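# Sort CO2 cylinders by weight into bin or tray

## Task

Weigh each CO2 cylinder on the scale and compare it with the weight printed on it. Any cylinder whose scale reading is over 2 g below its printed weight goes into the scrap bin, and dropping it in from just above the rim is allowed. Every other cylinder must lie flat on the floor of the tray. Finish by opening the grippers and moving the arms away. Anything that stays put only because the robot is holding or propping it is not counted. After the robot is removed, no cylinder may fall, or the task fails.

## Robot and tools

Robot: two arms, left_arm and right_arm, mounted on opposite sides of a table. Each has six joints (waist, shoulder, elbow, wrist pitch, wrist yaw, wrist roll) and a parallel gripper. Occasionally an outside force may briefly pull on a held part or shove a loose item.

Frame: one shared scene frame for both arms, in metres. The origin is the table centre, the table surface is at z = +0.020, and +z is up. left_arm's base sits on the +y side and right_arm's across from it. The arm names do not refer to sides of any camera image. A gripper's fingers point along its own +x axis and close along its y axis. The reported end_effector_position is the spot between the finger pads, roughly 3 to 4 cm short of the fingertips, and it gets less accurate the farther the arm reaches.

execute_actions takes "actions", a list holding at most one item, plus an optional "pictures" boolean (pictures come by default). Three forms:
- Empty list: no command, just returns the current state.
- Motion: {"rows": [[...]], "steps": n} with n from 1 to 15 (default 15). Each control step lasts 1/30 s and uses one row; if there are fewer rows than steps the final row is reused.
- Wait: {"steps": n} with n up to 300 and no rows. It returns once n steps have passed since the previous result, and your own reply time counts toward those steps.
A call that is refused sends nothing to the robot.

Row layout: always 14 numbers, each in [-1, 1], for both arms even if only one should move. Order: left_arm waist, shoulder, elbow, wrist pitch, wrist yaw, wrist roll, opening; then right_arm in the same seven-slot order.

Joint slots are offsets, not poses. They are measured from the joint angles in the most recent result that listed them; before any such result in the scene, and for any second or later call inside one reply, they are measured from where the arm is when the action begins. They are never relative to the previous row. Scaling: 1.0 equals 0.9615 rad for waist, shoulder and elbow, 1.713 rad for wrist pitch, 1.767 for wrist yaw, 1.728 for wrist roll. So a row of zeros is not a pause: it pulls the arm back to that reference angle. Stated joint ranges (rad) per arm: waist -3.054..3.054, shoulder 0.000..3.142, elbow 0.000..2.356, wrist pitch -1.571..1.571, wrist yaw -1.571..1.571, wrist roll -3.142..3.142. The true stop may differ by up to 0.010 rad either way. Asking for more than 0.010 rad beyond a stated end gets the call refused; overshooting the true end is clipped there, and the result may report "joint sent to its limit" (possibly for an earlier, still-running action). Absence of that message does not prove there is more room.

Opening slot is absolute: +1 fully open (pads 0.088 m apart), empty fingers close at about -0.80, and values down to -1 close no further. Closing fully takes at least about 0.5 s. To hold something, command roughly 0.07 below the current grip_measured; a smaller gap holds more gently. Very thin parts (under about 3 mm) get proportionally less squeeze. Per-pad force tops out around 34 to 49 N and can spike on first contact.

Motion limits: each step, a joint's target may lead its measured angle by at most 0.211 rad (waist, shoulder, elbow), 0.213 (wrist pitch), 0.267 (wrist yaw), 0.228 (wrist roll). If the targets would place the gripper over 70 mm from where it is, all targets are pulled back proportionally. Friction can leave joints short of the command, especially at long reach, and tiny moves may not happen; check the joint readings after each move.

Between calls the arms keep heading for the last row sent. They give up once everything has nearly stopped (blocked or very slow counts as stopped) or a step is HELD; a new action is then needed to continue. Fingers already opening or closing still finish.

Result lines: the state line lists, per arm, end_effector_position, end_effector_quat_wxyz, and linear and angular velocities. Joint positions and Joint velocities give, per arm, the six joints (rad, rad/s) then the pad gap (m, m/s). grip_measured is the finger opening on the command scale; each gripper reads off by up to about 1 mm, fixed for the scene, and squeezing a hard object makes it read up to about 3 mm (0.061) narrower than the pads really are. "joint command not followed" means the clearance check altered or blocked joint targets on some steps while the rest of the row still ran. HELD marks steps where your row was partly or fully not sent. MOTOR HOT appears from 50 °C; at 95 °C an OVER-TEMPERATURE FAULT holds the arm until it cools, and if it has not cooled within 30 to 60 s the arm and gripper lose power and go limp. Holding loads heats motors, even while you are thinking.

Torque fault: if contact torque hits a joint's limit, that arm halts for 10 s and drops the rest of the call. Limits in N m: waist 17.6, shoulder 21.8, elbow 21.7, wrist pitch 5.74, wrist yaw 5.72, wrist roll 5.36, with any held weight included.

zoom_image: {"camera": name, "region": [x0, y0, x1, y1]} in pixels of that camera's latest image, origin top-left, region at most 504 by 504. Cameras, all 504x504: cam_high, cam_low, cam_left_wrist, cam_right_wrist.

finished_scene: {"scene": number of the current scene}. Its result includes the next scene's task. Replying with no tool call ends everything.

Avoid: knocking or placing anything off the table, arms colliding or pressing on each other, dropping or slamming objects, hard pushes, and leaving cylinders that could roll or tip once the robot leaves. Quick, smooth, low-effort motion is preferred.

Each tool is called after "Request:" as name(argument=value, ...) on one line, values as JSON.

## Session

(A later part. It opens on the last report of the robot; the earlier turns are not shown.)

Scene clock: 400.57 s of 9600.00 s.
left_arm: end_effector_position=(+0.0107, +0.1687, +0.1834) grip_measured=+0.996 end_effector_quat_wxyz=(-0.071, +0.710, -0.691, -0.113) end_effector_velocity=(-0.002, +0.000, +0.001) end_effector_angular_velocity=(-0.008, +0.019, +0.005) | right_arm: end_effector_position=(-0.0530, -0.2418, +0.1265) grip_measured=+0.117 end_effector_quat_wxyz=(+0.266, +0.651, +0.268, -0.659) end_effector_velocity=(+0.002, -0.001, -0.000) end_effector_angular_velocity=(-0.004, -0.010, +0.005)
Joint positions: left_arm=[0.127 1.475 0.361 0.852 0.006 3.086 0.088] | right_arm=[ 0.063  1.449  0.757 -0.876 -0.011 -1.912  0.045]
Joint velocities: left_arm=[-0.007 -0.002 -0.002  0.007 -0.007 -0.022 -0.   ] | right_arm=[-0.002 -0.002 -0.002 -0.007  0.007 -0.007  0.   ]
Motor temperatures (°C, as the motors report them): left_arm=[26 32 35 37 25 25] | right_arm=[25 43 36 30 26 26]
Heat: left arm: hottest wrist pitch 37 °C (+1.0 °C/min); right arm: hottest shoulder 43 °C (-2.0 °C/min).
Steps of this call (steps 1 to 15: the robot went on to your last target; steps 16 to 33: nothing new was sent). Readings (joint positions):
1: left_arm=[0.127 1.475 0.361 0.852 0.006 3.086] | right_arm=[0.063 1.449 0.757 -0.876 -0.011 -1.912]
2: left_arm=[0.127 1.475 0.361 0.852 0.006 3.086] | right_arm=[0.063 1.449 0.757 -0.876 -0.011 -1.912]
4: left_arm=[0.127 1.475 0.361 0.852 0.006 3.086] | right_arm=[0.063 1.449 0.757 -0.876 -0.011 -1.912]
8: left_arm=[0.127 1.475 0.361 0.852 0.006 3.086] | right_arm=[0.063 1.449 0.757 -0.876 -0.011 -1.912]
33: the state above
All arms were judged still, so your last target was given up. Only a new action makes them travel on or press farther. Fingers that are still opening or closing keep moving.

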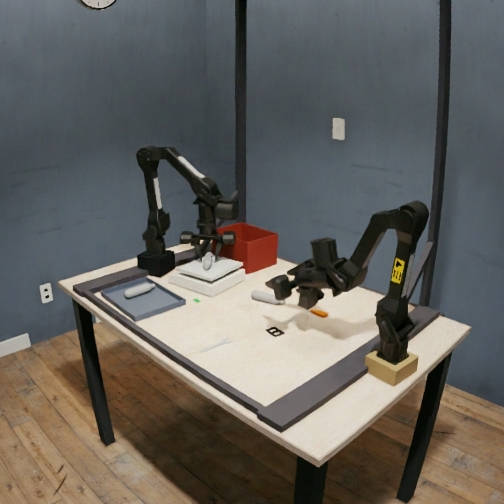

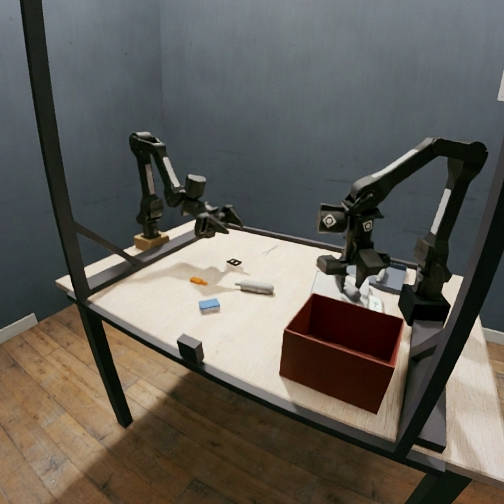

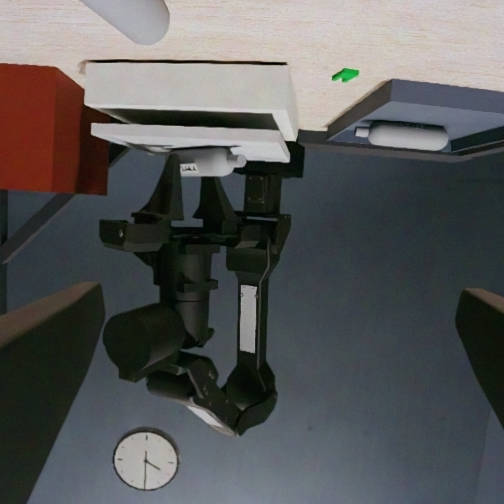

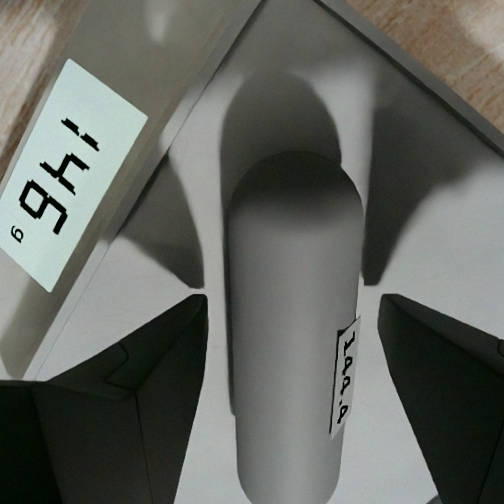

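Request:
execute_actions(actions=[{"rows": [
[0,0,0,0,0,0,1, 0,0,0,0,0,0,0.0],
[0,0,0,0,0,0,1, 0,0,0,0,0,0,-0.07],
[0,0,0,0,0,0,1, 0,0,0,0,0,0,-0.12],
[0,0,0,0,0,0,1, 0,0,0,0,0,0,-0.15],
[0,0,0,0,0,0,1, 0,0,0,0,0,0,-0.18],
[0,0,0,0,0,0,1, 0,0,0,0,0,0,-0.21],
[0,0,0,0,0,0,1, 0,0,0,0,0,0,-0.24],
[0,0,0,0,0,0,1, 0,0,0,0,0,0,-0.27],
[0,0,0,0,0,0,1, 0,0,0,0,0,0,-0.3]
], "steps": 9}], pictures=false)

Request:
execute_actions(actions=[{"rows": [
[0,0,0,0,0,0,1, 0,0,0.02,-0.011,0,0,-0.3],
[0,0,0,0,0,0,1, 0,0,0.05,-0.028,0,0,-0.3],
[0,0,0,0,0,0,1, -0.01,0,0.08,-0.045,0,0,-0.3],
[0,0,0,0,0,0,1, -0.03,0,0.11,-0.06,0,-0.005,-0.3],
[0,0,0,0,0,0,1, -0.06,0,0.135,-0.072,0,-0.012,-0.3],
[0,0,0,0,0,0,1, -0.10,0,0.16,-0.082,0,-0.022,-0.3],
[0,0,0,0,0,0,1, -0.15,0,0.18,-0.09,0,-0.034,-0.3],
[0,0,0,0,0,0,1, -0.21,0,0.20,-0.096,0,-0.046,-0.3],
[0,0,0,0,0,0,1, -0.275,0,0.215,-0.10,0,-0.058,-0.3],
[0,0,0,0,0,0,1, -0.34,0,0.23,-0.10,0,-0.07,-0.3],
[0,0,0,0,0,0,1, -0.405,0.01,0.24,-0.10,0,-0.082,-0.3],
[0,0,0,0,0,0,1, -0.47,0.025,0.25,-0.10,0,-0.093,-0.3],
[0,0,0,0,0,0,1, -0.535,0.045,0.256,-0.095,0,-0.102,-0.3],
[0,0,0,0,0,0,1, -0.61,0.07,0.26,-0.085,0,-0.108,-0.3],
[0,0,0,0,0,0,1, -1.0,0.343,0.262,0.048,0,-0.111,-0.3]
], "steps": 15}], pictures=false)

Request:
execute_actions(actions=[{"steps": 13}])

Request:
execute_actions(actions=[{"rows": [
[0,0,0,0,0,0,1, -0.003,0.005,-0.004,0.005,0,0,-0.3],
[0,0,0,0,0,0,1, -0.003,0.012,-0.010,0.012,0,0,-0.3],
[0,0,0,0,0,0,1, -0.003,0.022,-0.019,0.022,0,0,-0.3],
[0,0,0,0,0,0,1, -0.003,0.033,-0.028,0.033,0,0,-0.3],
[0,0,0,0,0,0,1, -0.003,0.044,-0.037,0.044,0,0,-0.3],
[0,0,0,0,0,0,1, -0.003,0.054,-0.045,0.054,0,0,-0.3],
[0,0,0,0,0,0,1, -0.003,0.063,-0.053,0.063,0,0,-0.3],
[0,0,0,0,0,0,1, -0.003,0.070,-0.059,0.070,0,0,-0.3],
[0,0,0,0,0,0,1, -0.003,0.075,-0.063,0.075,0,0,-0.3],
[0,0,0,0,0,0,1, -0.003,0.077,-0.065,0.077,0,0,-0.3],
[0,0,0,0,0,0,1, -0.003,0.077,-0.065,0.077,0,0,-0.3],
[0,0,0,0,0,0,1, -0.003,0.077,-0.065,0.077,0,0,-0.3],
[0,0,0,0,0,0,1, -0.003,0.077,-0.065,0.077,0,0,-0.28],
[0,0,0,0,0,0,1, -0.003,0.077,-0.065,0.077,0,0,-0.25],
[0,0,0,0,0,0,1, -0.003,0.077,-0.065,0.077,0,0,-0.22]
], "steps": 15}], pictures=false)

Request:
execute_actions(actions=[{"rows": [
[0,0,0,0,0,0,1, 0,0,0,0,0,0,-0.19],
[0,0,0,0,0,0,1, 0,0,0,0,0,0,-0.16],
[0,0,0,0,0,0,1, 0,0,0,0,0,0,-0.12],
[0,0,0,0,0,0,1, 0,0,0,0,0,0,-0.05],
[0,0,0,0,0,0,1, 0,0,0,0,0,0,0.08],
[0,0,0,0,0,0,1, 0,0,0,0,0,0,0.25],
[0,0,0,0,0,0,1, 0,0,0,0,0,0,0.4]
], "steps": 7}])

Request:
execute_actions(actions=[{"rows": [
[0,0,0,0,0,0,1, 0,-0.015,0.02,-0.02,0,0,0.5],
[0,0,0,0,0,0,1, 0,-0.03,0.05,-0.045,0,0,0.5],
[0,0,0,0,0,0,1, 0,-0.03,0.095,-0.07,0,0,0.5],
[0,0,0,0,0,0,1, 0.01,-0.02,0.15,-0.095,0,-0.01,0.55],
[0,0,0,0,0,0,1, 0.03,0,0.21,-0.118,0,-0.035,0.65],
[0,0,0,0,0,0,1, 0.06,0.025,0.275,-0.14,0,-0.07,0.8],
[0,0,0,0,0,0,1, 0.10,0.055,0.34,-0.16,0,-0.11,1],
[0,0,0,0,0,0,1, 0.15,0.09,0.405,-0.177,0,-0.15,1],
[0,0,0,0,0,0,1, 0.205,0.125,0.47,-0.194,0,-0.19,1],
[0,0,0,0,0,0,1, 0.26,0.16,0.535,-0.21,0,-0.23,1],
[0,0,0,0,0,0,1, 0.315,0.195,0.60,-0.227,0,-0.27,1],
[0,0,0,0,0,0,1, 0.37,0.23,0.665,-0.244,0,-0.31,1],
[0,0,0,0,0,0,1, 0.425,0.27,0.73,-0.258,0,-0.35,1],
[0,0,0,0,0,0,1, 0.49,0.31,0.80,-0.27,0,-0.40,1],
[0,0,0,0,0,0,1, 0.793,0.50,0.996,-0.276,0,-0.598,1]
], "steps": 15}], pictures=false)

Request:
execute_actions(actions=[{"steps": 15}])

Scene clock: 426.70 s of 9600.00 s.
left_arm: end_effector_position=(+0.0107, +0.1687, +0.1834) grip_measured=+0.996 end_effector_quat_wxyz=(-0.071, +0.710, -0.691, -0.113) end_effector_velocity=(+0.002, +0.000, +0.001) end_effector_angular_velocity=(-0.008, +0.019, +0.015) | right_arm: end_effector_position=(-0.0530, -0.2418, +0.1265) grip_measured=-0.215 end_effector_quat_wxyz=(+0.266, +0.651, +0.268, -0.659) end_effector_velocity=(+0.002, -0.005, -0.000) end_effector_angular_velocity=(-0.023, -0.003, -0.010)
Joint positions: left_arm=[0.127 1.475 0.361 0.852 0.006 3.086 0.088] | right_arm=[ 0.063  1.449  0.757 -0.876 -0.011 -1.912  0.028]
Joint velocities: left_arm=[ 0.002 -0.002 -0.002  0.007 -0.007 -0.022 -0.   ] | right_arm=[-0.002 -0.002 -0.002 -0.022 -0.007  0.007 -0.038]
Motor temperatures (°C, as the motors report them): left_arm=[26 33 35 37 25 25] | right_arm=[25 40 35 30 26 26]
Heat: left arm: hottest wrist pitch 37 °C (+0.0 °C/min); right arm: hottest shoulder 40 °C (+0.0 °C/min).
Steps of this call (steps 1 to 90: nothing new was sent; then 22.83 s passed at rest; steps 91 to 99: all 9 steps of this action). Readings (joint positions):
91: left_arm=[0.127 1.475 0.361 0.852 0.006 3.086] | right_arm=[0.063 1.449 0.757 -0.876 -0.011 -1.912]
92: left_arm=[0.127 1.475 0.361 0.852 0.006 3.086] | right_arm=[0.063 1.449 0.757 -0.876 -0.011 -1.912]
94: left_arm=[0.127 1.475 0.361 0.852 0.006 3.086] | right_arm=[0.063 1.449 0.757 -0.876 -0.011 -1.912]
98: left_arm=[0.127 1.475 0.361 0.852 0.006 3.086] | right_arm=[0.063 1.449 0.757 -0.876 -0.011 -1.912]
99: the state above

Scene clock: 427.20 s of 9600.00 s.
left_arm: end_effector_position=(+0.0107, +0.1687, +0.1834) grip_measured=+0.996 end_effector_quat_wxyz=(-0.071, +0.710, -0.691, -0.113) end_effector_velocity=(+0.000, +0.002, -0.005) end_effector_angular_velocity=(+0.022, -0.008, +0.003) | right_arm: end_effector_position=(+0.0501, -0.1826, +0.1717) grip_measured=-0.229 end_effector_quat_wxyz=(+0.139, +0.690, +0.175, -0.689) end_effector_velocity=(+0.441, +0.263, -0.198) end_effector_angular_velocity=(+0.341, -0.141, -1.349)
Joint positions: left_arm=[0.127 1.475 0.361 0.852 0.006 3.086 0.088] | right_arm=[-0.421  1.496  0.989 -1.015 -0.012 -2.07   0.028]
Joint velocities: left_arm=[-0.002 -0.002 -0.002 -0.022 -0.007  0.007  0.   ] | right_arm=[-1.614  1.018  0.11   1.253  0.11  -0.271 -0.   ]
Motor temperatures (°C, as the motors report them): left_arm=[26 33 35 37 25 25] | right_arm=[25 40 35 30 26 26]
Heat: left arm: hottest wrist pitch 37 °C (+0.0 °C/min); right arm: hottest shoulder 40 °C (+0.0 °C/min).
Steps of this call (steps 1 to 15: all 15 steps of this action). Readings (joint positions):
1: left_arm=[0.127 1.475 0.361 0.852 0.006 3.086] | right_arm=[0.063 1.449 0.758 -0.877 -0.011 -1.912]
2: left_arm=[0.127 1.475 0.361 0.852 0.006 3.086] | right_arm=[0.063 1.449 0.764 -0.887 -0.011 -1.912]
4: left_arm=[0.127 1.475 0.361 0.852 0.006 3.086] | right_arm=[0.059 1.450 0.790 -0.932 -0.011 -1.912]
8: left_arm=[0.127 1.475 0.361 0.852 0.006 3.086] | right_arm=[-0.028 1.450 0.885 -1.000 -0.015 -1.950]
15: the state above

Scene clock: 427.63 s of 9600.00 s.
left_arm: end_effector_position=(+0.0107, +0.1687, +0.1834) grip_measured=+0.996 end_effector_quat_wxyz=(-0.071, +0.710, -0.691, -0.113) end_effector_velocity=(+0.002, +0.002, -0.005) end_effector_angular_velocity=(+0.021, +0.034, +0.019) | right_arm: end_effector_position=(+0.1856, -0.1836, +0.1063) grip_measured=-0.229 end_effector_quat_wxyz=(+0.004, -0.705, -0.003, +0.709) end_effector_velocity=(-0.019, +0.008, -0.001) end_effector_angular_velocity=(+0.023, +0.063, +0.074)
Joint positions: left_arm=[0.127 1.475 0.361 0.852 0.006 3.086 0.088] | right_arm=[-0.9    1.774  1.007 -0.797 -0.009 -2.099  0.028]
Joint velocities: left_arm=[ 0.002 -0.002 -0.002 -0.022 -0.007 -0.037 -0.   ] | right_arm=[ 0.037  0.002 -0.002 -0.007 -0.066 -0.037 -0.   ]
Motor temperatures (°C, as the motors report them): left_arm=[26 33 35 37 25 25] | right_arm=[25 40 35 30 26 26]
Heat: left arm: hottest wrist pitch 37 °C (+0.0 °C/min); right arm: hottest shoulder 40 °C (+0.0 °C/min).
Steps of this call (steps 1 to 13: the robot went on to your last target). Readings (joint positions):
1: left_arm=[0.127 1.475 0.361 0.852 0.006 3.086] | right_arm=[-0.472 1.534 0.994 -0.956 -0.011 -2.077]
2: left_arm=[0.127 1.475 0.361 0.852 0.006 3.086] | right_arm=[-0.520 1.585 1.001 -0.896 -0.012 -2.082]
4: left_arm=[0.127 1.475 0.361 0.852 0.006 3.086] | right_arm=[-0.622 1.684 1.009 -0.842 -0.013 -2.090]
8: left_arm=[0.127 1.475 0.361 0.852 0.006 3.086] | right_arm=[-0.845 1.773 1.007 -0.806 -0.004 -2.097]
13: the state above

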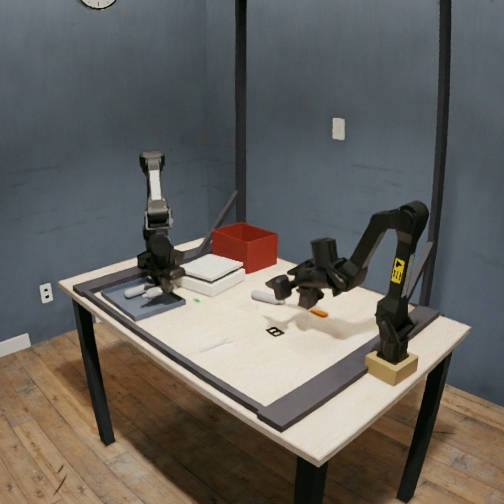

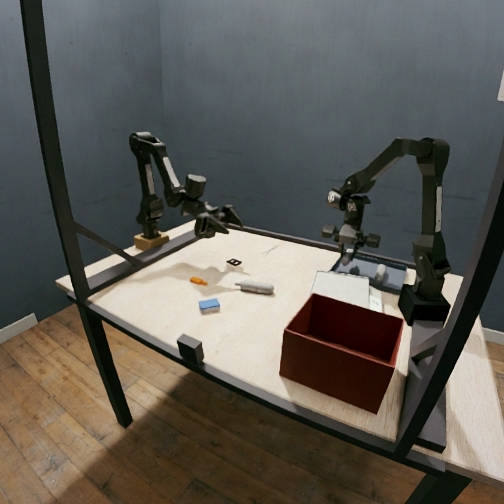

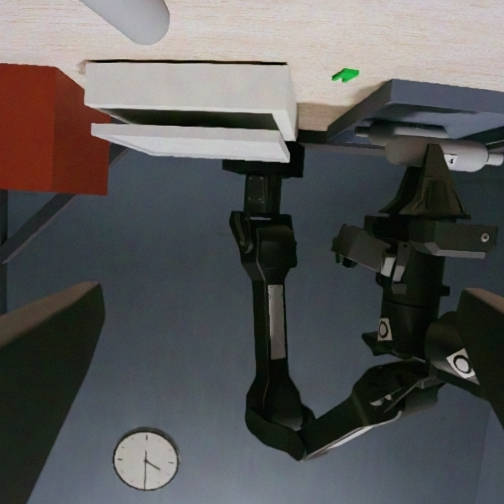

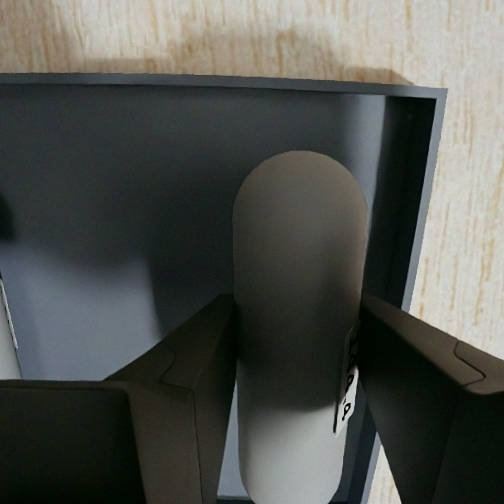

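Scene clock: 428.13 s of 9600.00 s.
left_arm: end_effector_position=(+0.0107, +0.1687, +0.1834) grip_measured=+0.996 end_effector_quat_wxyz=(-0.071, +0.710, -0.691, -0.113) end_effector_velocity=(+0.002, +0.001, -0.002) end_effector_angular_velocity=(+0.008, -0.009, +0.008) | right_arm: end_effector_position=(+0.1855, -0.1839, +0.0754) grip_measured=-0.229 end_effector_quat_wxyz=(+0.004, -0.705, -0.002, +0.709) end_effector_velocity=(+0.007, +0.013, -0.001) end_effector_angular_velocity=(+0.069, -0.032, +0.020)
Joint positions: left_arm=[0.127 1.475 0.361 0.852 0.006 3.086 0.088] | right_arm=[-0.9    1.843  0.949 -0.671 -0.01  -2.099  0.028]
Joint velocities: left_arm=[ 0.002 -0.002 -0.002 -0.007 -0.007  0.007 -0.   ] | right_arm=[-0.002 -0.002 -0.007  0.081 -0.007 -0.022  0.003]
Motor temperatures (°C, as the motors report them): left_arm=[26 33 35 37 25 25] | right_arm=[25 40 35 30 26 26]
Heat: left arm: hottest wrist pitch 37 °C (+0.0 °C/min); right arm: hottest shoulder 40 °C (+0.0 °C/min).
Steps of this call (steps 1 to 15: all 15 steps of this action). Readings (joint positions):
1: left_arm=[0.127 1.475 0.361 0.852 0.006 3.086] | right_arm=[-0.899 1.775 1.007 -0.797 -0.010 -2.099]
2: left_arm=[0.127 1.475 0.361 0.852 0.006 3.086] | right_arm=[-0.899 1.775 1.006 -0.793 -0.010 -2.099]
4: left_arm=[0.127 1.475 0.361 0.852 0.006 3.086] | right_arm=[-0.899 1.780 1.002 -0.772 -0.010 -2.099]
8: left_arm=[0.127 1.475 0.361 0.852 0.006 3.086] | right_arm=[-0.900 1.814 0.975 -0.713 -0.010 -2.099]
15: the state above

Scene clock: 428.37 s of 9600.00 s.
left_arm: end_effector_position=(+0.0107, +0.1687, +0.1834) grip_measured=+0.996 end_effector_quat_wxyz=(-0.071, +0.710, -0.691, -0.113) end_effector_velocity=(+0.000, -0.000, +0.002) end_effector_angular_velocity=(-0.003, +0.019, +0.010) | right_arm: end_effector_position=(+0.1856, -0.1836, +0.0754) grip_measured=+0.105 end_effector_quat_wxyz=(+0.005, -0.705, -0.003, +0.709) end_effector_velocity=(-0.002, +0.002, +0.000) end_effector_angular_velocity=(+0.017, +0.015, +0.005)
Joint positions: left_arm=[0.127 1.475 0.361 0.852 0.006 3.086 0.088] | right_arm=[-0.9    1.843  0.949 -0.669 -0.01  -2.099  0.044]
Joint velocities: left_arm=[-0.002 -0.007  0.002 -0.007 -0.007 -0.022 -0.   ] | right_arm=[-0.002 -0.002 -0.002  0.007 -0.022 -0.007  0.173]
Motor temperatures (°C, as the motors report them): left_arm=[26 33 35 37 25 25] | right_arm=[25 40 35 30 26 26]
Heat: left arm: hottest wrist pitch 37 °C (+0.0 °C/min); right arm: hottest shoulder 40 °C (+0.0 °C/min).
Steps of this call (steps 1 to 7: all 7 steps of this action). Readings (joint positions):
1: left_arm=[0.127 1.475 0.361 0.852 0.006 3.086] | right_arm=[-0.900 1.843 0.949 -0.670 -0.010 -2.099]
2: left_arm=[0.127 1.475 0.361 0.852 0.006 3.086] | right_arm=[-0.900 1.843 0.949 -0.669 -0.010 -2.099]
4: left_arm=[0.127 1.475 0.361 0.852 0.006 3.086] | right_arm=[-0.900 1.843 0.949 -0.669 -0.010 -2.099]
7: the state above

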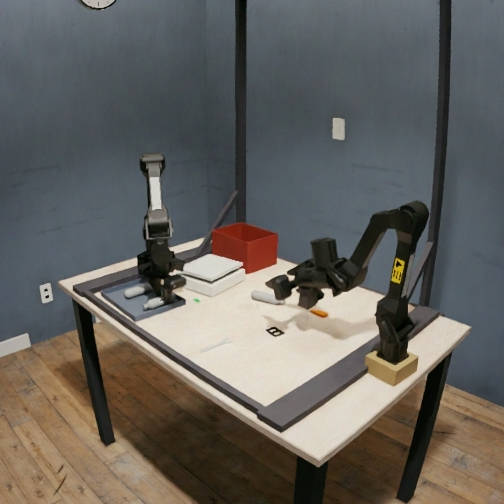

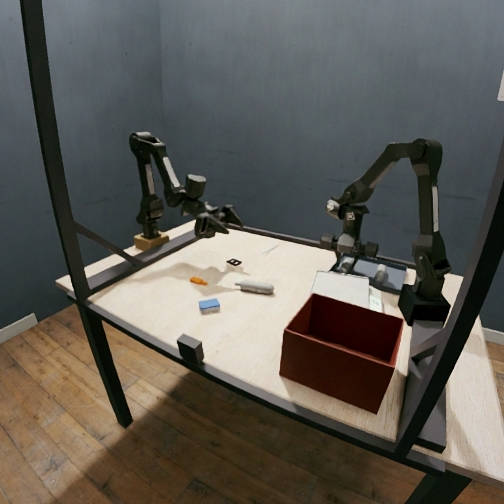

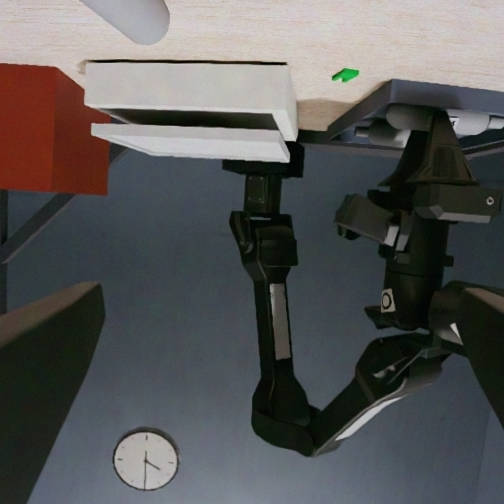

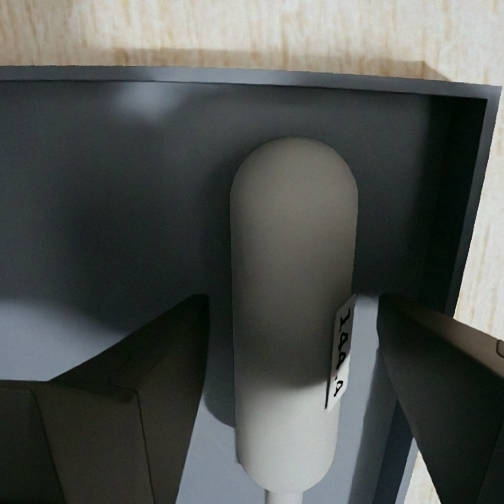

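Scene clock: 428.87 s of 9600.00 s.
left_arm: end_effector_position=(+0.0107, +0.1687, +0.1834) grip_measured=+0.996 end_effector_quat_wxyz=(-0.071, +0.710, -0.691, -0.113) end_effector_velocity=(-0.002, +0.003, -0.008) end_effector_angular_velocity=(+0.037, +0.006, +0.002) | right_arm: end_effector_position=(+0.1075, -0.0497, +0.1483) grip_measured=+0.994 end_effector_quat_wxyz=(+0.292, +0.643, +0.305, -0.639) end_effector_velocity=(-0.495, +0.306, -0.065) end_effector_angular_velocity=(-0.268, +0.044, +2.813)
Joint positions: left_arm=[0.127 1.475 0.361 0.852 0.006 3.086 0.088] | right_arm=[-0.547  2.059  1.581 -1.074 -0.007 -2.62   0.088]
Joint velocities: left_arm=[-0.007 -0.002 -0.002 -0.037 -0.007 -0.007 -0.   ] | right_arm=[ 1.37   1.106  1.404 -0.579 -0.022 -1.443  0.008]
Motor temperatures (°C, as the motors report them): left_arm=[26 33 35 37 25 25] | right_arm=[25 40 35 30 26 26]
Heat: left arm: hottest wrist pitch 37 °C (+0.0 °C/min); right arm: hottest shoulder 40 °C (+0.0 °C/min).
Steps of this call (steps 1 to 15: all 15 steps of this action). Readings (joint positions):
1: left_arm=[0.127 1.475 0.361 0.852 0.006 3.086] | right_arm=[-0.900 1.843 0.950 -0.674 -0.010 -2.099]
2: left_arm=[0.127 1.475 0.361 0.852 0.006 3.086] | right_arm=[-0.900 1.843 0.956 -0.693 -0.010 -2.099]
4: left_arm=[0.127 1.475 0.361 0.852 0.006 3.086] | right_arm=[-0.900 1.841 0.993 -0.759 -0.010 -2.100]
8: left_arm=[0.127 1.475 0.361 0.852 0.006 3.086] | right_arm=[-0.852 1.867 1.187 -0.892 -0.006 -2.228]
15: the state above

Scene clock: 429.37 s of 9600.00 s.
left_arm: end_effector_position=(+0.0107, +0.1687, +0.1834) grip_measured=+0.996 end_effector_quat_wxyz=(-0.071, +0.710, -0.691, -0.113) end_effector_velocity=(-0.002, +0.002, -0.005) end_effector_angular_velocity=(+0.022, +0.010, -0.008) | right_arm: end_effector_position=(-0.0737, -0.0009, +0.1268) grip_measured=+1.000 end_effector_quat_wxyz=(+0.546, +0.440, +0.562, -0.440) end_effector_velocity=(+0.082, +0.024, +0.008) end_effector_angular_velocity=(+0.014, -0.021, -0.088)
Joint positions: left_arm=[0.127 1.475 0.361 0.852 0.006 3.086 0.088] | right_arm=[-0.121  2.308  1.895 -1.139 -0.013 -3.121  0.088]
Joint velocities: left_arm=[-0.002 -0.002 -0.002 -0.022  0.007 -0.007 -0.   ] | right_arm=[-0.183 -0.002  0.027 -0.022  0.022 -0.095  0.   ]
Motor temperatures (°C, as the motors report them): left_arm=[26 33 35 37 25 25] | right_arm=[25 40 35 30 26 26]
Heat: left arm: hottest wrist pitch 37 °C (+0.0 °C/min); right arm: hottest shoulder 40 °C (+0.0 °C/min).
Steps of this call (steps 1 to 15: the robot went on to your last target). Readings (joint positions):
1: left_arm=[0.127 1.475 0.361 0.852 0.006 3.086] | right_arm=[-0.503 2.096 1.627 -1.089 -0.007 -2.668]
2: left_arm=[0.127 1.475 0.361 0.852 0.006 3.086] | right_arm=[-0.460 2.133 1.672 -1.097 -0.007 -2.713]
4: left_arm=[0.127 1.475 0.361 0.852 0.006 3.086] | right_arm=[-0.377 2.206 1.752 -1.112 -0.007 -2.805]
8: left_arm=[0.127 1.475 0.361 0.852 0.006 3.086] | right_arm=[-0.208 2.291 1.853 -1.131 -0.008 -3.019]
15: the state above

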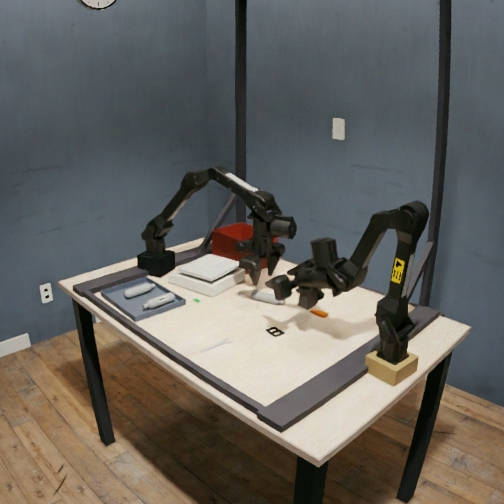

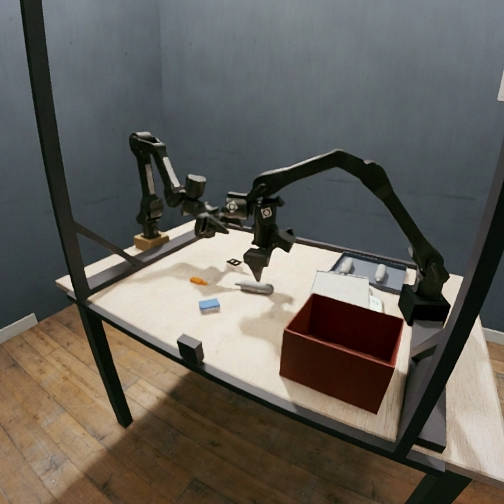

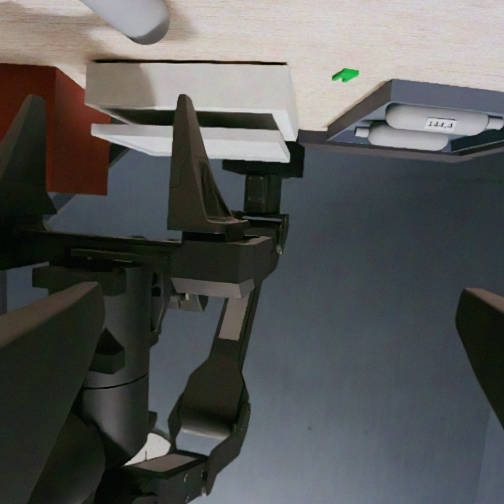

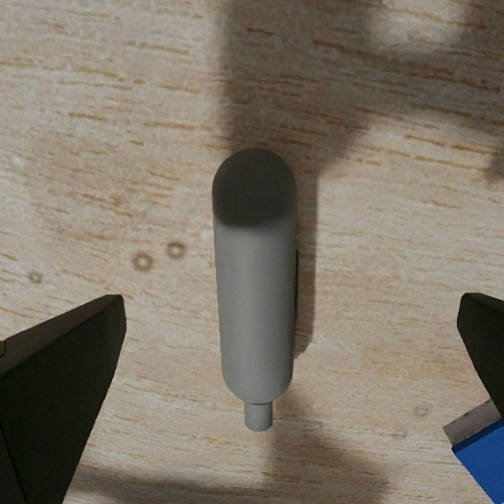

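Request:
execute_actions(actions=[])

Scene clock: 436.83 s of 9600.00 s.
left_arm: end_effector_position=(+0.0107, +0.1687, +0.1834) grip_measured=+0.996 end_effector_quat_wxyz=(-0.071, +0.710, -0.691, -0.113) end_effector_velocity=(-0.002, +0.000, +0.001) end_effector_angular_velocity=(-0.007, -0.009, -0.002) | right_arm: end_effector_position=(-0.0651, +0.0012, +0.1260) grip_measured=+1.000 end_effector_quat_wxyz=(+0.544, +0.444, +0.558, -0.442) end_effector_velocity=(+0.003, -0.005, +0.000) end_effector_angular_velocity=(-0.020, -0.012, +0.005)
Joint positions: left_arm=[0.127 1.475 0.361 0.852 0.006 3.086 0.088] | right_arm=[-0.14   2.311  1.897 -1.14  -0.01  -3.128  0.088]
Joint velocities: left_arm=[-0.007 -0.002 -0.002  0.007 -0.007  0.007  0.   ] | right_arm=[-0.002 -0.002 -0.002 -0.022  0.007 -0.007  0.   ]
Motor temperatures (°C, as the motors report them): left_arm=[26 33 35 38 25 25] | right_arm=[25 42 36 30 26 26]
Heat: left arm: hottest wrist pitch 38 °C (+1.0 °C/min); right arm: hottest shoulder 42 °C (+2.0 °C/min).
Steps of this call (steps 1 to 30: the robot went on to your last target; steps 31 to 90: nothing new was sent; then 4.47 s passed at rest). Readings (joint positions):
1: left_arm=[0.127 1.475 0.361 0.852 0.006 3.086] | right_arm=[-0.127 2.308 1.896 -1.139 -0.012 -3.124]
2: left_arm=[0.127 1.475 0.361 0.852 0.006 3.086] | right_arm=[-0.133 2.309 1.896 -1.140 -0.011 -3.125]
4: left_arm=[0.127 1.475 0.361 0.852 0.006 3.086] | right_arm=[-0.140 2.310 1.897 -1.140 -0.010 -3.127]
8: left_arm=[0.127 1.475 0.361 0.852 0.006 3.086] | right_arm=[-0.140 2.311 1.897 -1.140 -0.010 -3.128]
90: the state above
All arms were judged still, so your last target was given up. Only a new action makes them travel on or press farther. Fingers that are still opening or closing keep moving.

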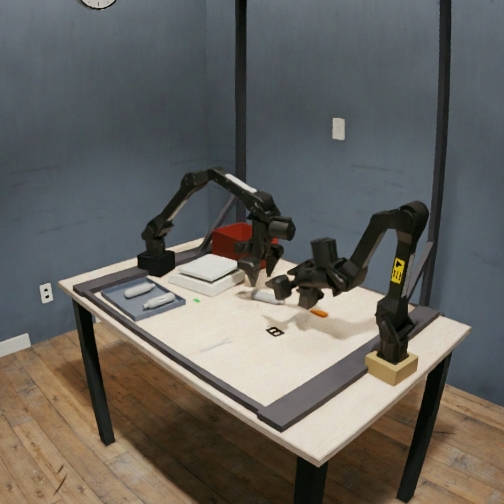

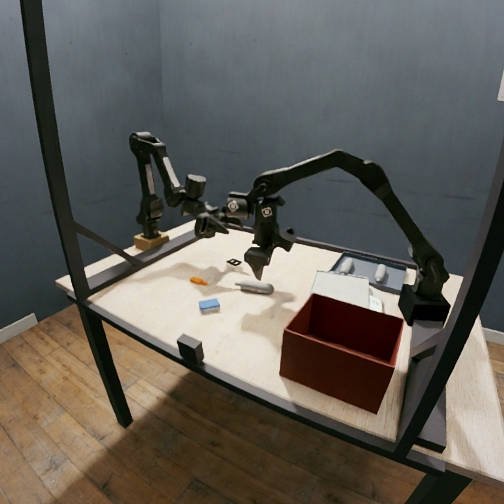

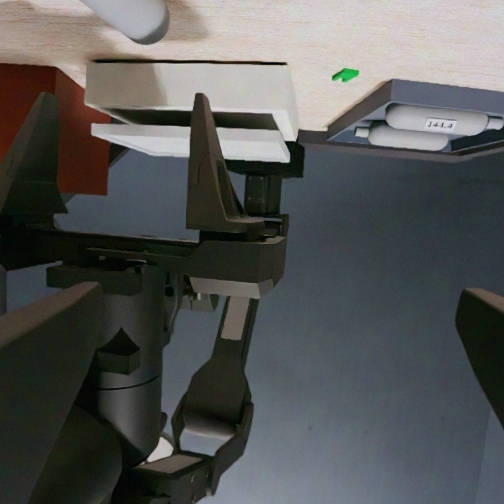

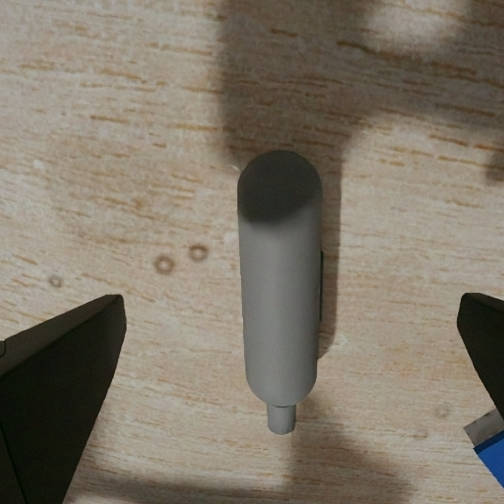

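Request:
execute_actions(actions=[{"rows":[[0,0,0,0,0,0,1,0,0.006,-0.006,0.006,0,0,0.9],[0,0,0,0,0,0,1,0,0.016,-0.015,0.015,0,0,0.8],[0,0,0,0,0,0,1,0,0.028,-0.027,0.027,0,0,0.7],[0,0,0,0,0,0,1,0,0.042,-0.04,0.04,0,0,0.62],[0,0,0,0,0,0,1,0,0.056,-0.054,0.054,0,0,0.55],[0,0,0,0,0,0,1,0,0.069,-0.066,0.066,0,0,0.5],[0,0,0,0,0,0,1,0,0.079,-0.076,0.076,0,0,0.45],[0,0,0,0,0,0,1,0,0.087,-0.083,0.083,0,0,0.4],[0,0,0,0,0,0,1,0,0.092,-0.088,0.088,0,0,0.35],[0,0,0,0,0,0,1,0,0.094,-0.09,0.089,0,0,0.3]],"steps":14}])

Scene clock: 443.57 s of 9600.00 s.
left_arm: end_effector_position=(+0.0107, +0.1687, +0.1834) grip_measured=+0.996 end_effector_quat_wxyz=(-0.071, +0.710, -0.691, -0.113) end_effector_velocity=(+0.002, +0.001, -0.002) end_effector_angular_velocity=(+0.008, -0.013, +0.017) | right_arm: end_effector_position=(-0.0651, +0.0009, +0.0685) grip_measured=+0.329 end_effector_quat_wxyz=(+0.551, +0.438, +0.551, -0.448) end_effector_velocity=(+0.006, +0.003, -0.017) end_effector_angular_velocity=(+0.017, -0.018, +0.015)
Joint positions: left_arm=[0.127 1.475 0.361 0.852 0.006 3.086 0.088] | right_arm=[-0.14   2.398  1.815 -0.997 -0.01  -3.128  0.055]
Joint velocities: left_arm=[-0.002 -0.002 -0.002 -0.007 -0.022  0.007 -0.   ] | right_arm=[-0.007  0.022 -0.032  0.066  0.022 -0.022 -0.015]
Motor temperatures (°C, as the motors report them): left_arm=[26 33 35 38 25 25] | right_arm=[25 43 36 30 26 26]
Heat: left arm: hottest wrist pitch 38 °C (+1.0 °C/min); right arm: hottest shoulder 43 °C (+1.0 °C/min).
Steps of this call (steps 1 to 90: nothing new was sent; then 3.27 s passed at rest; steps 91 to 104: all 14 steps of this action). Readings (joint positions):
91: left_arm=[0.127 1.475 0.361 0.852 0.006 3.086] | right_arm=[-0.140 2.311 1.897 -1.140 -0.010 -3.128]
92: left_arm=[0.127 1.475 0.361 0.852 0.006 3.086] | right_arm=[-0.140 2.311 1.896 -1.138 -0.010 -3.128]
94: left_arm=[0.127 1.475 0.361 0.852 0.006 3.086] | right_arm=[-0.140 2.315 1.889 -1.110 -0.010 -3.128]
98: left_arm=[0.127 1.475 0.361 0.852 0.006 3.086] | right_arm=[-0.140 2.347 1.854 -1.037 -0.010 -3.128]
104: the state above

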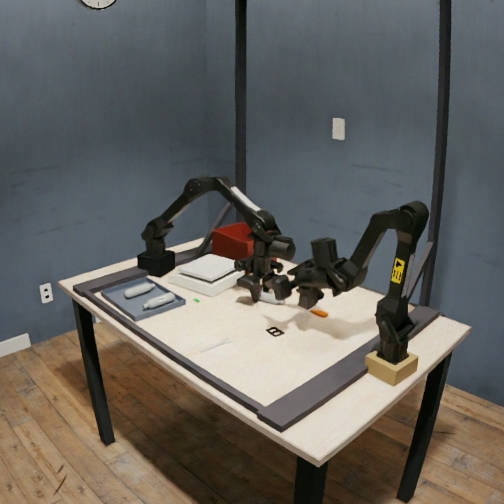

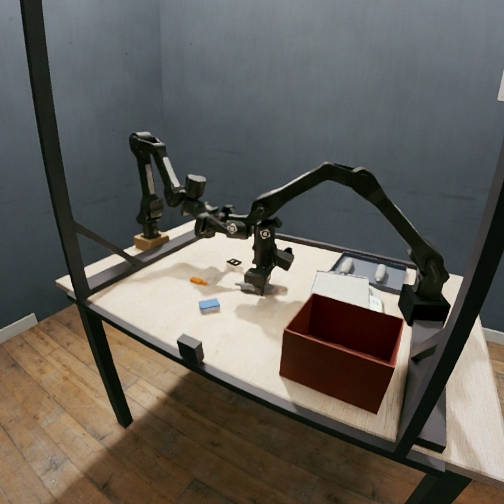

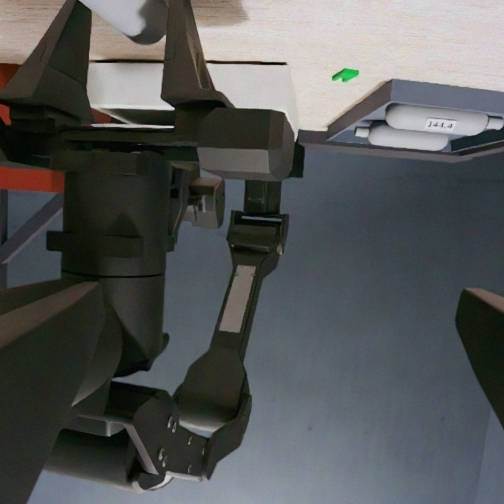

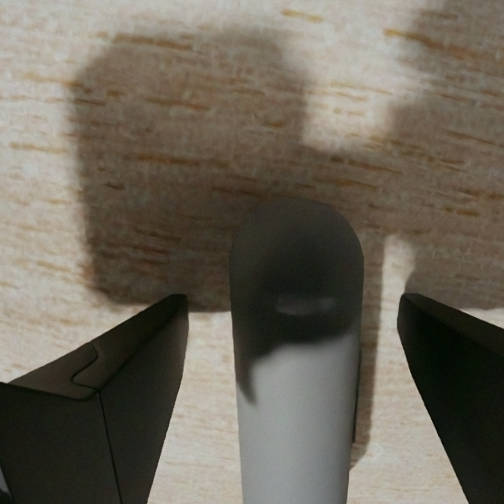

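Request:
execute_actions(actions=[{"rows":[[0,0,0,0,0,0,1,0,0,0,0,0,0,0.2],[0,0,0,0,0,0,1,0,0,0,0,0,0,0.1],[0,0,0,0,0,0,1,0,0,0,0,0,0,0.0],[0,0,0,0,0,0,1,0,0,0,0,0,0,-0.07],[0,0,0,0,0,0,1,0,0,0,0,0,0,-0.12],[0,0,0,0,0,0,1,0,0,0,0,0,0,-0.16],[0,0,0,0,0,0,1,0,0,0,0,0,0,-0.2],[0,0,0,0,0,0,1,0,0,0,0,0,0,-0.24],[0,0,0,0,0,0,1,0,0,0,0,0,0,-0.27],[0,0,0,0,0,0,1,0,0,0,0,0,0,-0.3]],"steps":14}], pictures=false)

Scene clock: 446.17 s of 9600.00 s.
left_arm: end_effector_position=(+0.0107, +0.1687, +0.1834) grip_measured=+0.996 end_effector_quat_wxyz=(-0.071, +0.710, -0.691, -0.113) end_effector_velocity=(-0.002, +0.002, -0.005) end_effector_angular_velocity=(+0.022, +0.010, -0.008) | right_arm: end_effector_position=(-0.0652, +0.0013, +0.0684) grip_measured=-0.225 end_effector_quat_wxyz=(+0.551, +0.439, +0.551, -0.448) end_effector_velocity=(-0.001, +0.003, +0.002) end_effector_angular_velocity=(+0.010, +0.010, +0.005)
Joint positions: left_arm=[0.127 1.475 0.361 0.852 0.006 3.086 0.088] | right_arm=[-0.14   2.398  1.814 -0.994 -0.01  -3.128  0.028]
Joint velocities: left_arm=[-0.002 -0.002 -0.002 -0.022  0.007 -0.007 -0.   ] | right_arm=[-0.002 -0.002  0.002  0.007 -0.007 -0.007 -0.   ]
Motor temperatures (°C, as the motors report them): left_arm=[26 33 35 38 25 25] | right_arm=[25 44 36 30 26 26]
Heat: left arm: hottest wrist pitch 38 °C (+1.0 °C/min); right arm: hottest shoulder 44 °C (+2.0 °C/min).
Steps of this call (steps 1 to 15: the robot went on to your last target; steps 16 to 64: nothing new was sent; steps 65 to 78: all 14 steps of this action). Readings (joint positions):
65: left_arm=[0.127 1.475 0.361 0.852 0.006 3.086] | right_arm=[-0.140 2.398 1.814 -0.990 -0.010 -3.128]
66: left_arm=[0.127 1.475 0.361 0.852 0.006 3.086] | right_arm=[-0.140 2.398 1.814 -0.990 -0.010 -3.128]
68: left_arm=[0.127 1.475 0.361 0.852 0.006 3.086] | right_arm=[-0.140 2.398 1.814 -0.992 -0.010 -3.128]
72: left_arm=[0.127 1.475 0.361 0.852 0.006 3.086] | right_arm=[-0.140 2.398 1.814 -0.994 -0.010 -3.128]
78: the state above

Request:
execute_actions(actions=[{"rows":[[0,0,0,0,0,0,1,0,-0.02,0,0,0,0,-0.3],[0,0,0,0,0,0,1,0,-0.05,-0.01,0,0,0.01,-0.3],[0,0,0,0,0,0,1,0,-0.09,-0.03,0,0,0.03,-0.3],[0,0,0,0,0,0,1,0,-0.135,-0.06,0,0,0.06,-0.3],[0,0,0,0,0,0,1,-0.005,-0.18,-0.095,0.005,0,0.1,-0.3],[0,0,0,0,0,0,1,-0.01,-0.225,-0.13,0.012,0,0.14,-0.3],[0,0,0,0,0,0,1,-0.016,-0.27,-0.168,0.022,0,0.18,-0.3],[0,0,0,0,0,0,1,-0.022,-0.315,-0.206,0.034,0,0.22,-0.3],[0,0,0,0,0,0,1,-0.028,-0.36,-0.244,0.047,0,0.26,-0.3],[0,0,0,0,0,0,1,-0.034,-0.405,-0.282,0.06,0,0.3,-0.3],[0,0,0,0,0,0,1,-0.04,-0.45,-0.32,0.073,0,0.34,-0.3],[0,0,0,0,0,0,1,-0.046,-0.495,-0.36,0.086,0,0.38,-0.3],[0,0,0,0,0,0,1,-0.052,-0.54,-0.4,0.1,0,0.42,-0.3],[0,0,0,0,0,0,1,-0.058,-0.585,-0.445,0.116,0,0.46,-0.3],[0,0,0,0,0,0,1,-0.065,-0.632,-0.495,0.136,0,0.855,-0.3]],"steps":15}], pictures=false)

Request:
execute_actions(actions=[{"steps":14}])

Scene clock: 456.57 s of 9600.00 s.
left_arm: end_effector_position=(+0.0107, +0.1687, +0.1834) grip_measured=+0.996 end_effector_quat_wxyz=(-0.071, +0.710, -0.691, -0.113) end_effector_velocity=(+0.000, +0.001, +0.000) end_effector_angular_velocity=(+0.002, +0.019, +0.010) | right_arm: end_effector_position=(-0.0384, -0.0283, +0.1805) grip_measured=-0.224 end_effector_quat_wxyz=(+0.254, +0.636, +0.450, -0.574) end_effector_velocity=(+0.105, -0.123, +0.193) end_effector_angular_velocity=(+0.763, +0.716, -2.055)
Joint positions: left_arm=[0.127 1.475 0.361 0.852 0.006 3.086 0.088] | right_arm=[-0.186  1.903  1.452 -0.827 -0.01  -2.44   0.028]
Joint velocities: left_arm=[-0.002 -0.007 -0.002 -0.007 -0.007 -0.022 -0.   ] | right_arm=[-0.198 -1.336 -1.248  0.813 -0.007  1.941 -0.   ]
Motor temperatures (°C, as the motors report them): left_arm=[26 33 35 38 25 25] | right_arm=[25 48 36 30 26 26]
Heat: left arm: hottest wrist pitch 38 °C (+1.0 °C/min); right arm: hottest shoulder 48 °C (+4.0 °C/min).
Steps of this call (steps 1 to 15: the robot went on to your last target; steps 16 to 90: nothing new was sent; then 6.90 s passed at rest; steps 91 to 105: all 15 steps of this action). Readings (joint positions):
91: left_arm=[0.127 1.475 0.361 0.852 0.006 3.086] | right_arm=[-0.140 2.398 1.814 -0.994 -0.010 -3.128]
92: left_arm=[0.127 1.475 0.361 0.852 0.006 3.086] | right_arm=[-0.140 2.395 1.814 -0.994 -0.010 -3.127]
94: left_arm=[0.127 1.475 0.361 0.852 0.006 3.086] | right_arm=[-0.140 2.372 1.796 -0.993 -0.010 -3.095]
98: left_arm=[0.127 1.475 0.361 0.852 0.006 3.086] | right_arm=[-0.143 2.234 1.691 -0.972 -0.010 -2.897]
105: the state above

Scene clock: 457.03 s of 9600.00 s.
left_arm: end_effector_position=(+0.0107, +0.1687, +0.1834) grip_measured=+0.996 end_effector_quat_wxyz=(-0.071, +0.710, -0.691, -0.113) end_effector_velocity=(-0.002, -0.000, +0.000) end_effector_angular_velocity=(+0.002, +0.009, -0.008) | right_arm: end_effector_position=(-0.0294, -0.0416, +0.1886) grip_measured=-0.224 end_effector_quat_wxyz=(+0.024, -0.683, -0.218, +0.697) end_effector_velocity=(+0.000, -0.002, +0.001) end_effector_angular_velocity=(-0.022, +0.101, -0.269)
Joint positions: left_arm=[0.127 1.475 0.361 0.852 0.006 3.086 0.088] | right_arm=[-0.202  1.806  1.343 -0.765 -0.01  -1.681  0.028]
Joint velocities: left_arm=[-0.002 -0.002  0.002 -0.007  0.007 -0.007 -0.   ] | right_arm=[-0.002 -0.007 -0.002 -0.007 -0.007  0.286 -0.   ]
Motor temperatures (°C, as the motors report them): left_arm=[26 33 35 38 25 25] | right_arm=[25 48 36 30 26 26]
Heat: left arm: hottest wrist pitch 38 °C (+1.0 °C/min); right arm: hottest shoulder 48 °C (+4.1 °C/min).
Steps of this call (steps 1 to 14: the robot went on to your last target). Readings (joint positions):
1: left_arm=[0.127 1.475 0.361 0.852 0.006 3.086] | right_arm=[-0.192 1.865 1.416 -0.809 -0.010 -2.374]
2: left_arm=[0.127 1.475 0.361 0.852 0.006 3.086] | right_arm=[-0.197 1.837 1.392 -0.800 -0.010 -2.307]
4: left_arm=[0.127 1.475 0.361 0.852 0.006 3.086] | right_arm=[-0.202 1.810 1.367 -0.779 -0.010 -2.175]
8: left_arm=[0.127 1.475 0.361 0.852 0.006 3.086] | right_arm=[-0.202 1.806 1.348 -0.769 -0.010 -1.910]
14: the state above

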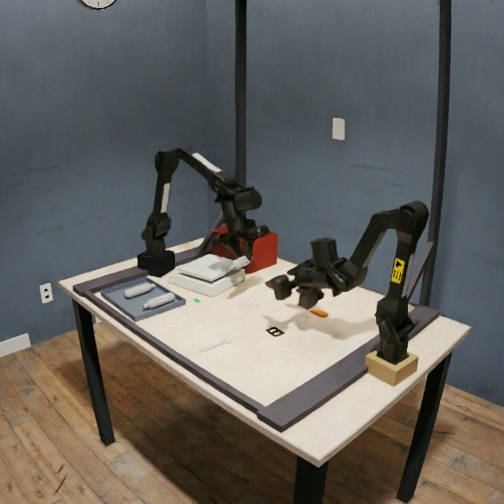

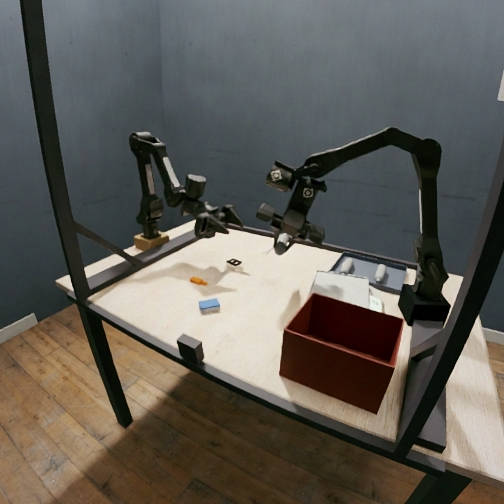

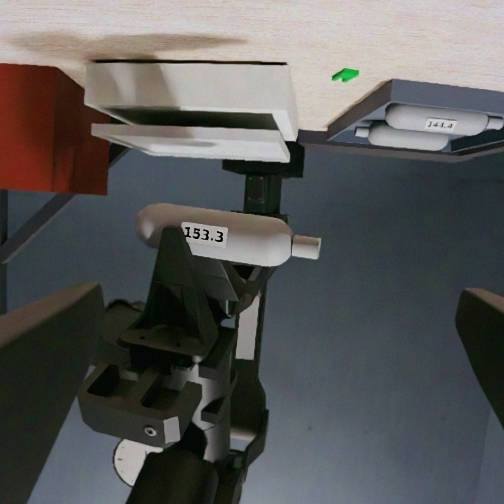

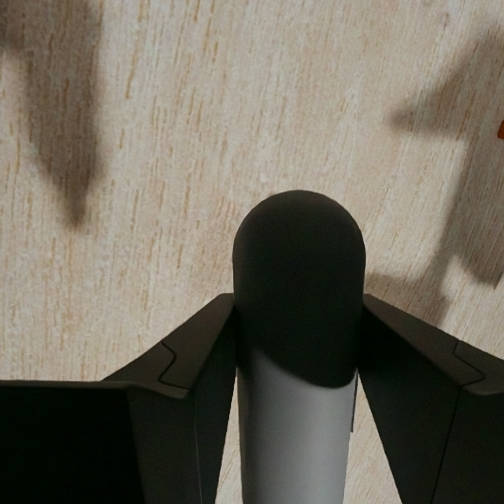

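Request:
zoom_image(camera="cam_left_wrist", region=[160, 200, 260, 270])

Request:
execute_actions(actions=[{"rows":[[0,0,0,0,0,0,1,0.01,-0.02,-0.015,-0.003,0,-0.005,-0.3],[0,0,0,0,0,0,1,0.03,-0.05,-0.04,-0.008,0,-0.015,-0.3],[0,0,0,0,0,0,1,0.055,-0.09,-0.075,-0.014,0,-0.03,-0.3],[0,0,0,0,0,0,1,0.085,-0.135,-0.12,-0.021,0,-0.045,-0.3],[0,0,0,0,0,0,1,0.118,-0.185,-0.17,-0.028,0,-0.062,-0.3],[0,0,0,0,0,0,1,0.152,-0.235,-0.22,-0.036,0,-0.08,-0.3],[0,0,0,0,0,0,1,0.185,-0.28,-0.27,-0.043,0,-0.097,-0.3],[0,0,0,0,0,0,1,0.215,-0.32,-0.32,-0.05,0,-0.113,-0.3],[0,0,0,0,0,0,1,0.24,-0.35,-0.365,-0.056,0,-0.127,-0.3],[0,0,0,0,0,0,1,0.26,-0.372,-0.405,-0.061,0,-0.138,-0.3],[0,0,0,0,0,0,1,0.272,-0.383,-0.44,-0.064,0,-0.145,-0.3],[0,0,0,0,0,0,1,0.277,-0.386,-0.465,-0.066,0,-0.148,-0.3],[0,0,0,0,0,0,1,0.277,-0.386,-0.485,-0.066,0,-0.148,-0.3],[0,0,0,0,0,0,1,0.277,-0.386,-0.5,-0.066,0,-0.148,-0.3],[0,0,0,0,0,0,1,0.277,-0.386,-0.51,-0.066,0,-0.148,-0.3]],"steps":15}])

Region (160, 200, 260, 270) of cam_left_wrist's 504x504 image, scaled by 5.040, with more detail than that image has; it fills the top 353 rows of this view, and the rest is white.

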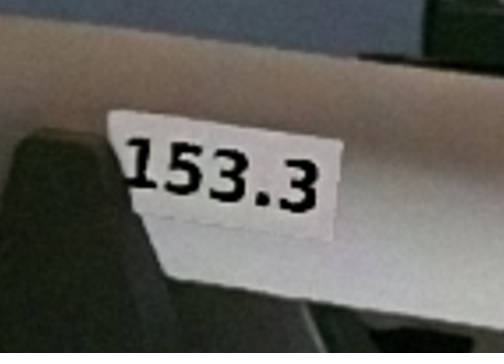

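Scene clock: 462.53 s of 9600.00 s.
left_arm: end_effector_position=(+0.0107, +0.1687, +0.1834) grip_measured=+0.996 end_effector_quat_wxyz=(-0.071, +0.710, -0.691, -0.113) end_effector_velocity=(-0.002, -0.000, -0.001) end_effector_angular_velocity=(+0.008, -0.009, -0.002) | right_arm: end_effector_position=(-0.0718, -0.2003, +0.1628) grip_measured=-0.224 end_effector_quat_wxyz=(+0.217, +0.645, +0.320, -0.659) end_effector_velocity=(+0.083, -0.192, -0.181) end_effector_angular_velocity=(-0.649, -0.343, +0.166)
Joint positions: left_arm=[0.127 1.475 0.361 0.852 0.006 3.086 0.088] | right_arm=[ 0.06   1.451  0.904 -0.876 -0.015 -1.921  0.028]
Joint velocities: left_arm=[-0.007  0.002  0.002 -0.007 -0.007  0.007 -0.   ] | right_arm=[ 0.032 -0.002 -0.657 -0.081  0.022 -0.139 -0.   ]
Motor temperatures (°C, as the motors report them): left_arm=[26 33 35 38 25 25] | right_arm=[25 49 36 30 26 26]
Heat: left arm: hottest wrist pitch 38 °C (+1.0 °C/min); right arm: hottest shoulder 49 °C (+6.1 °C/min).
Steps of this call (steps 1 to 30: the robot went on to your last target; steps 31 to 90: nothing new was sent; then 2.00 s passed at rest; steps 91 to 105: all 15 steps of this action). Readings (joint positions):
91: left_arm=[0.127 1.475 0.361 0.852 0.006 3.086] | right_arm=[-0.202 1.806 1.343 -0.765 -0.010 -1.658]
92: left_arm=[0.127 1.475 0.361 0.852 0.006 3.086] | right_arm=[-0.200 1.802 1.338 -0.765 -0.010 -1.669]
94: left_arm=[0.127 1.475 0.361 0.852 0.006 3.086] | right_arm=[-0.182 1.771 1.302 -0.772 -0.008 -1.704]
98: left_arm=[0.127 1.475 0.361 0.852 0.006 3.086] | right_arm=[-0.071 1.616 1.149 -0.821 -0.009 -1.806]
105: the state above

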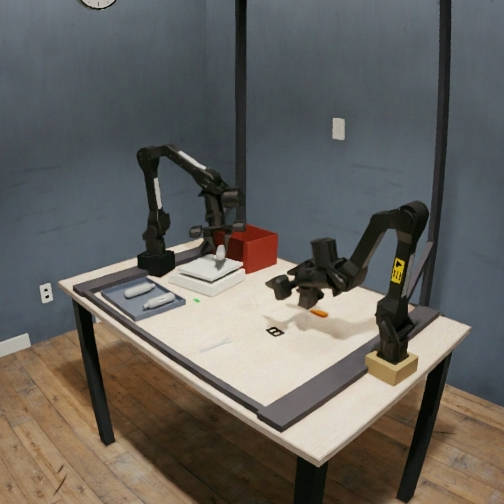

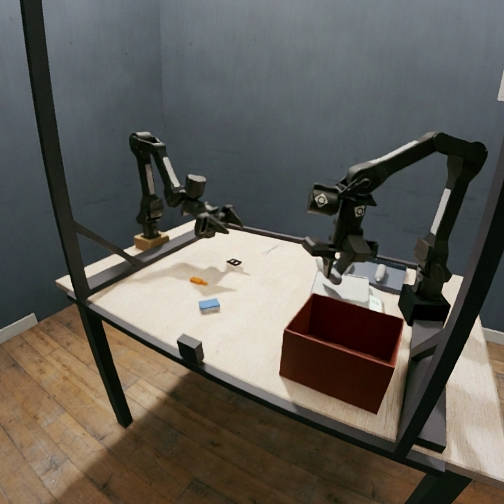

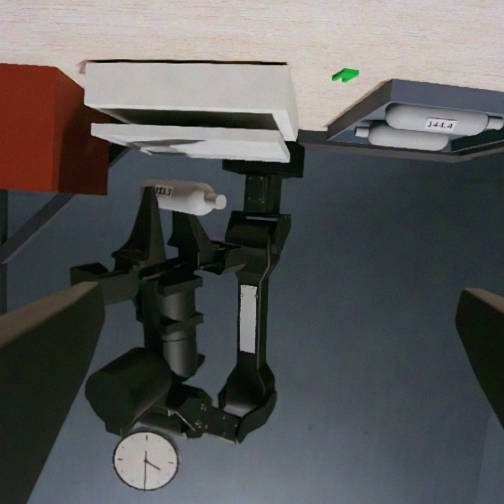

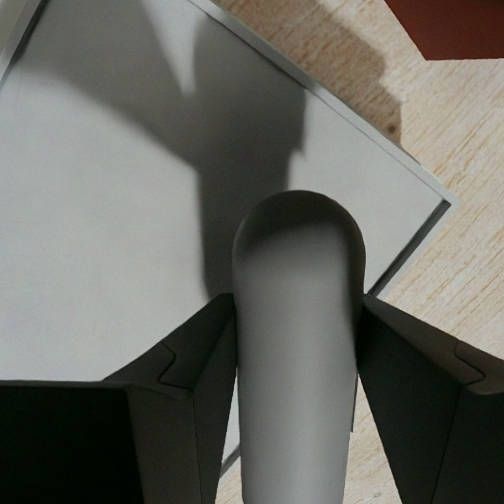

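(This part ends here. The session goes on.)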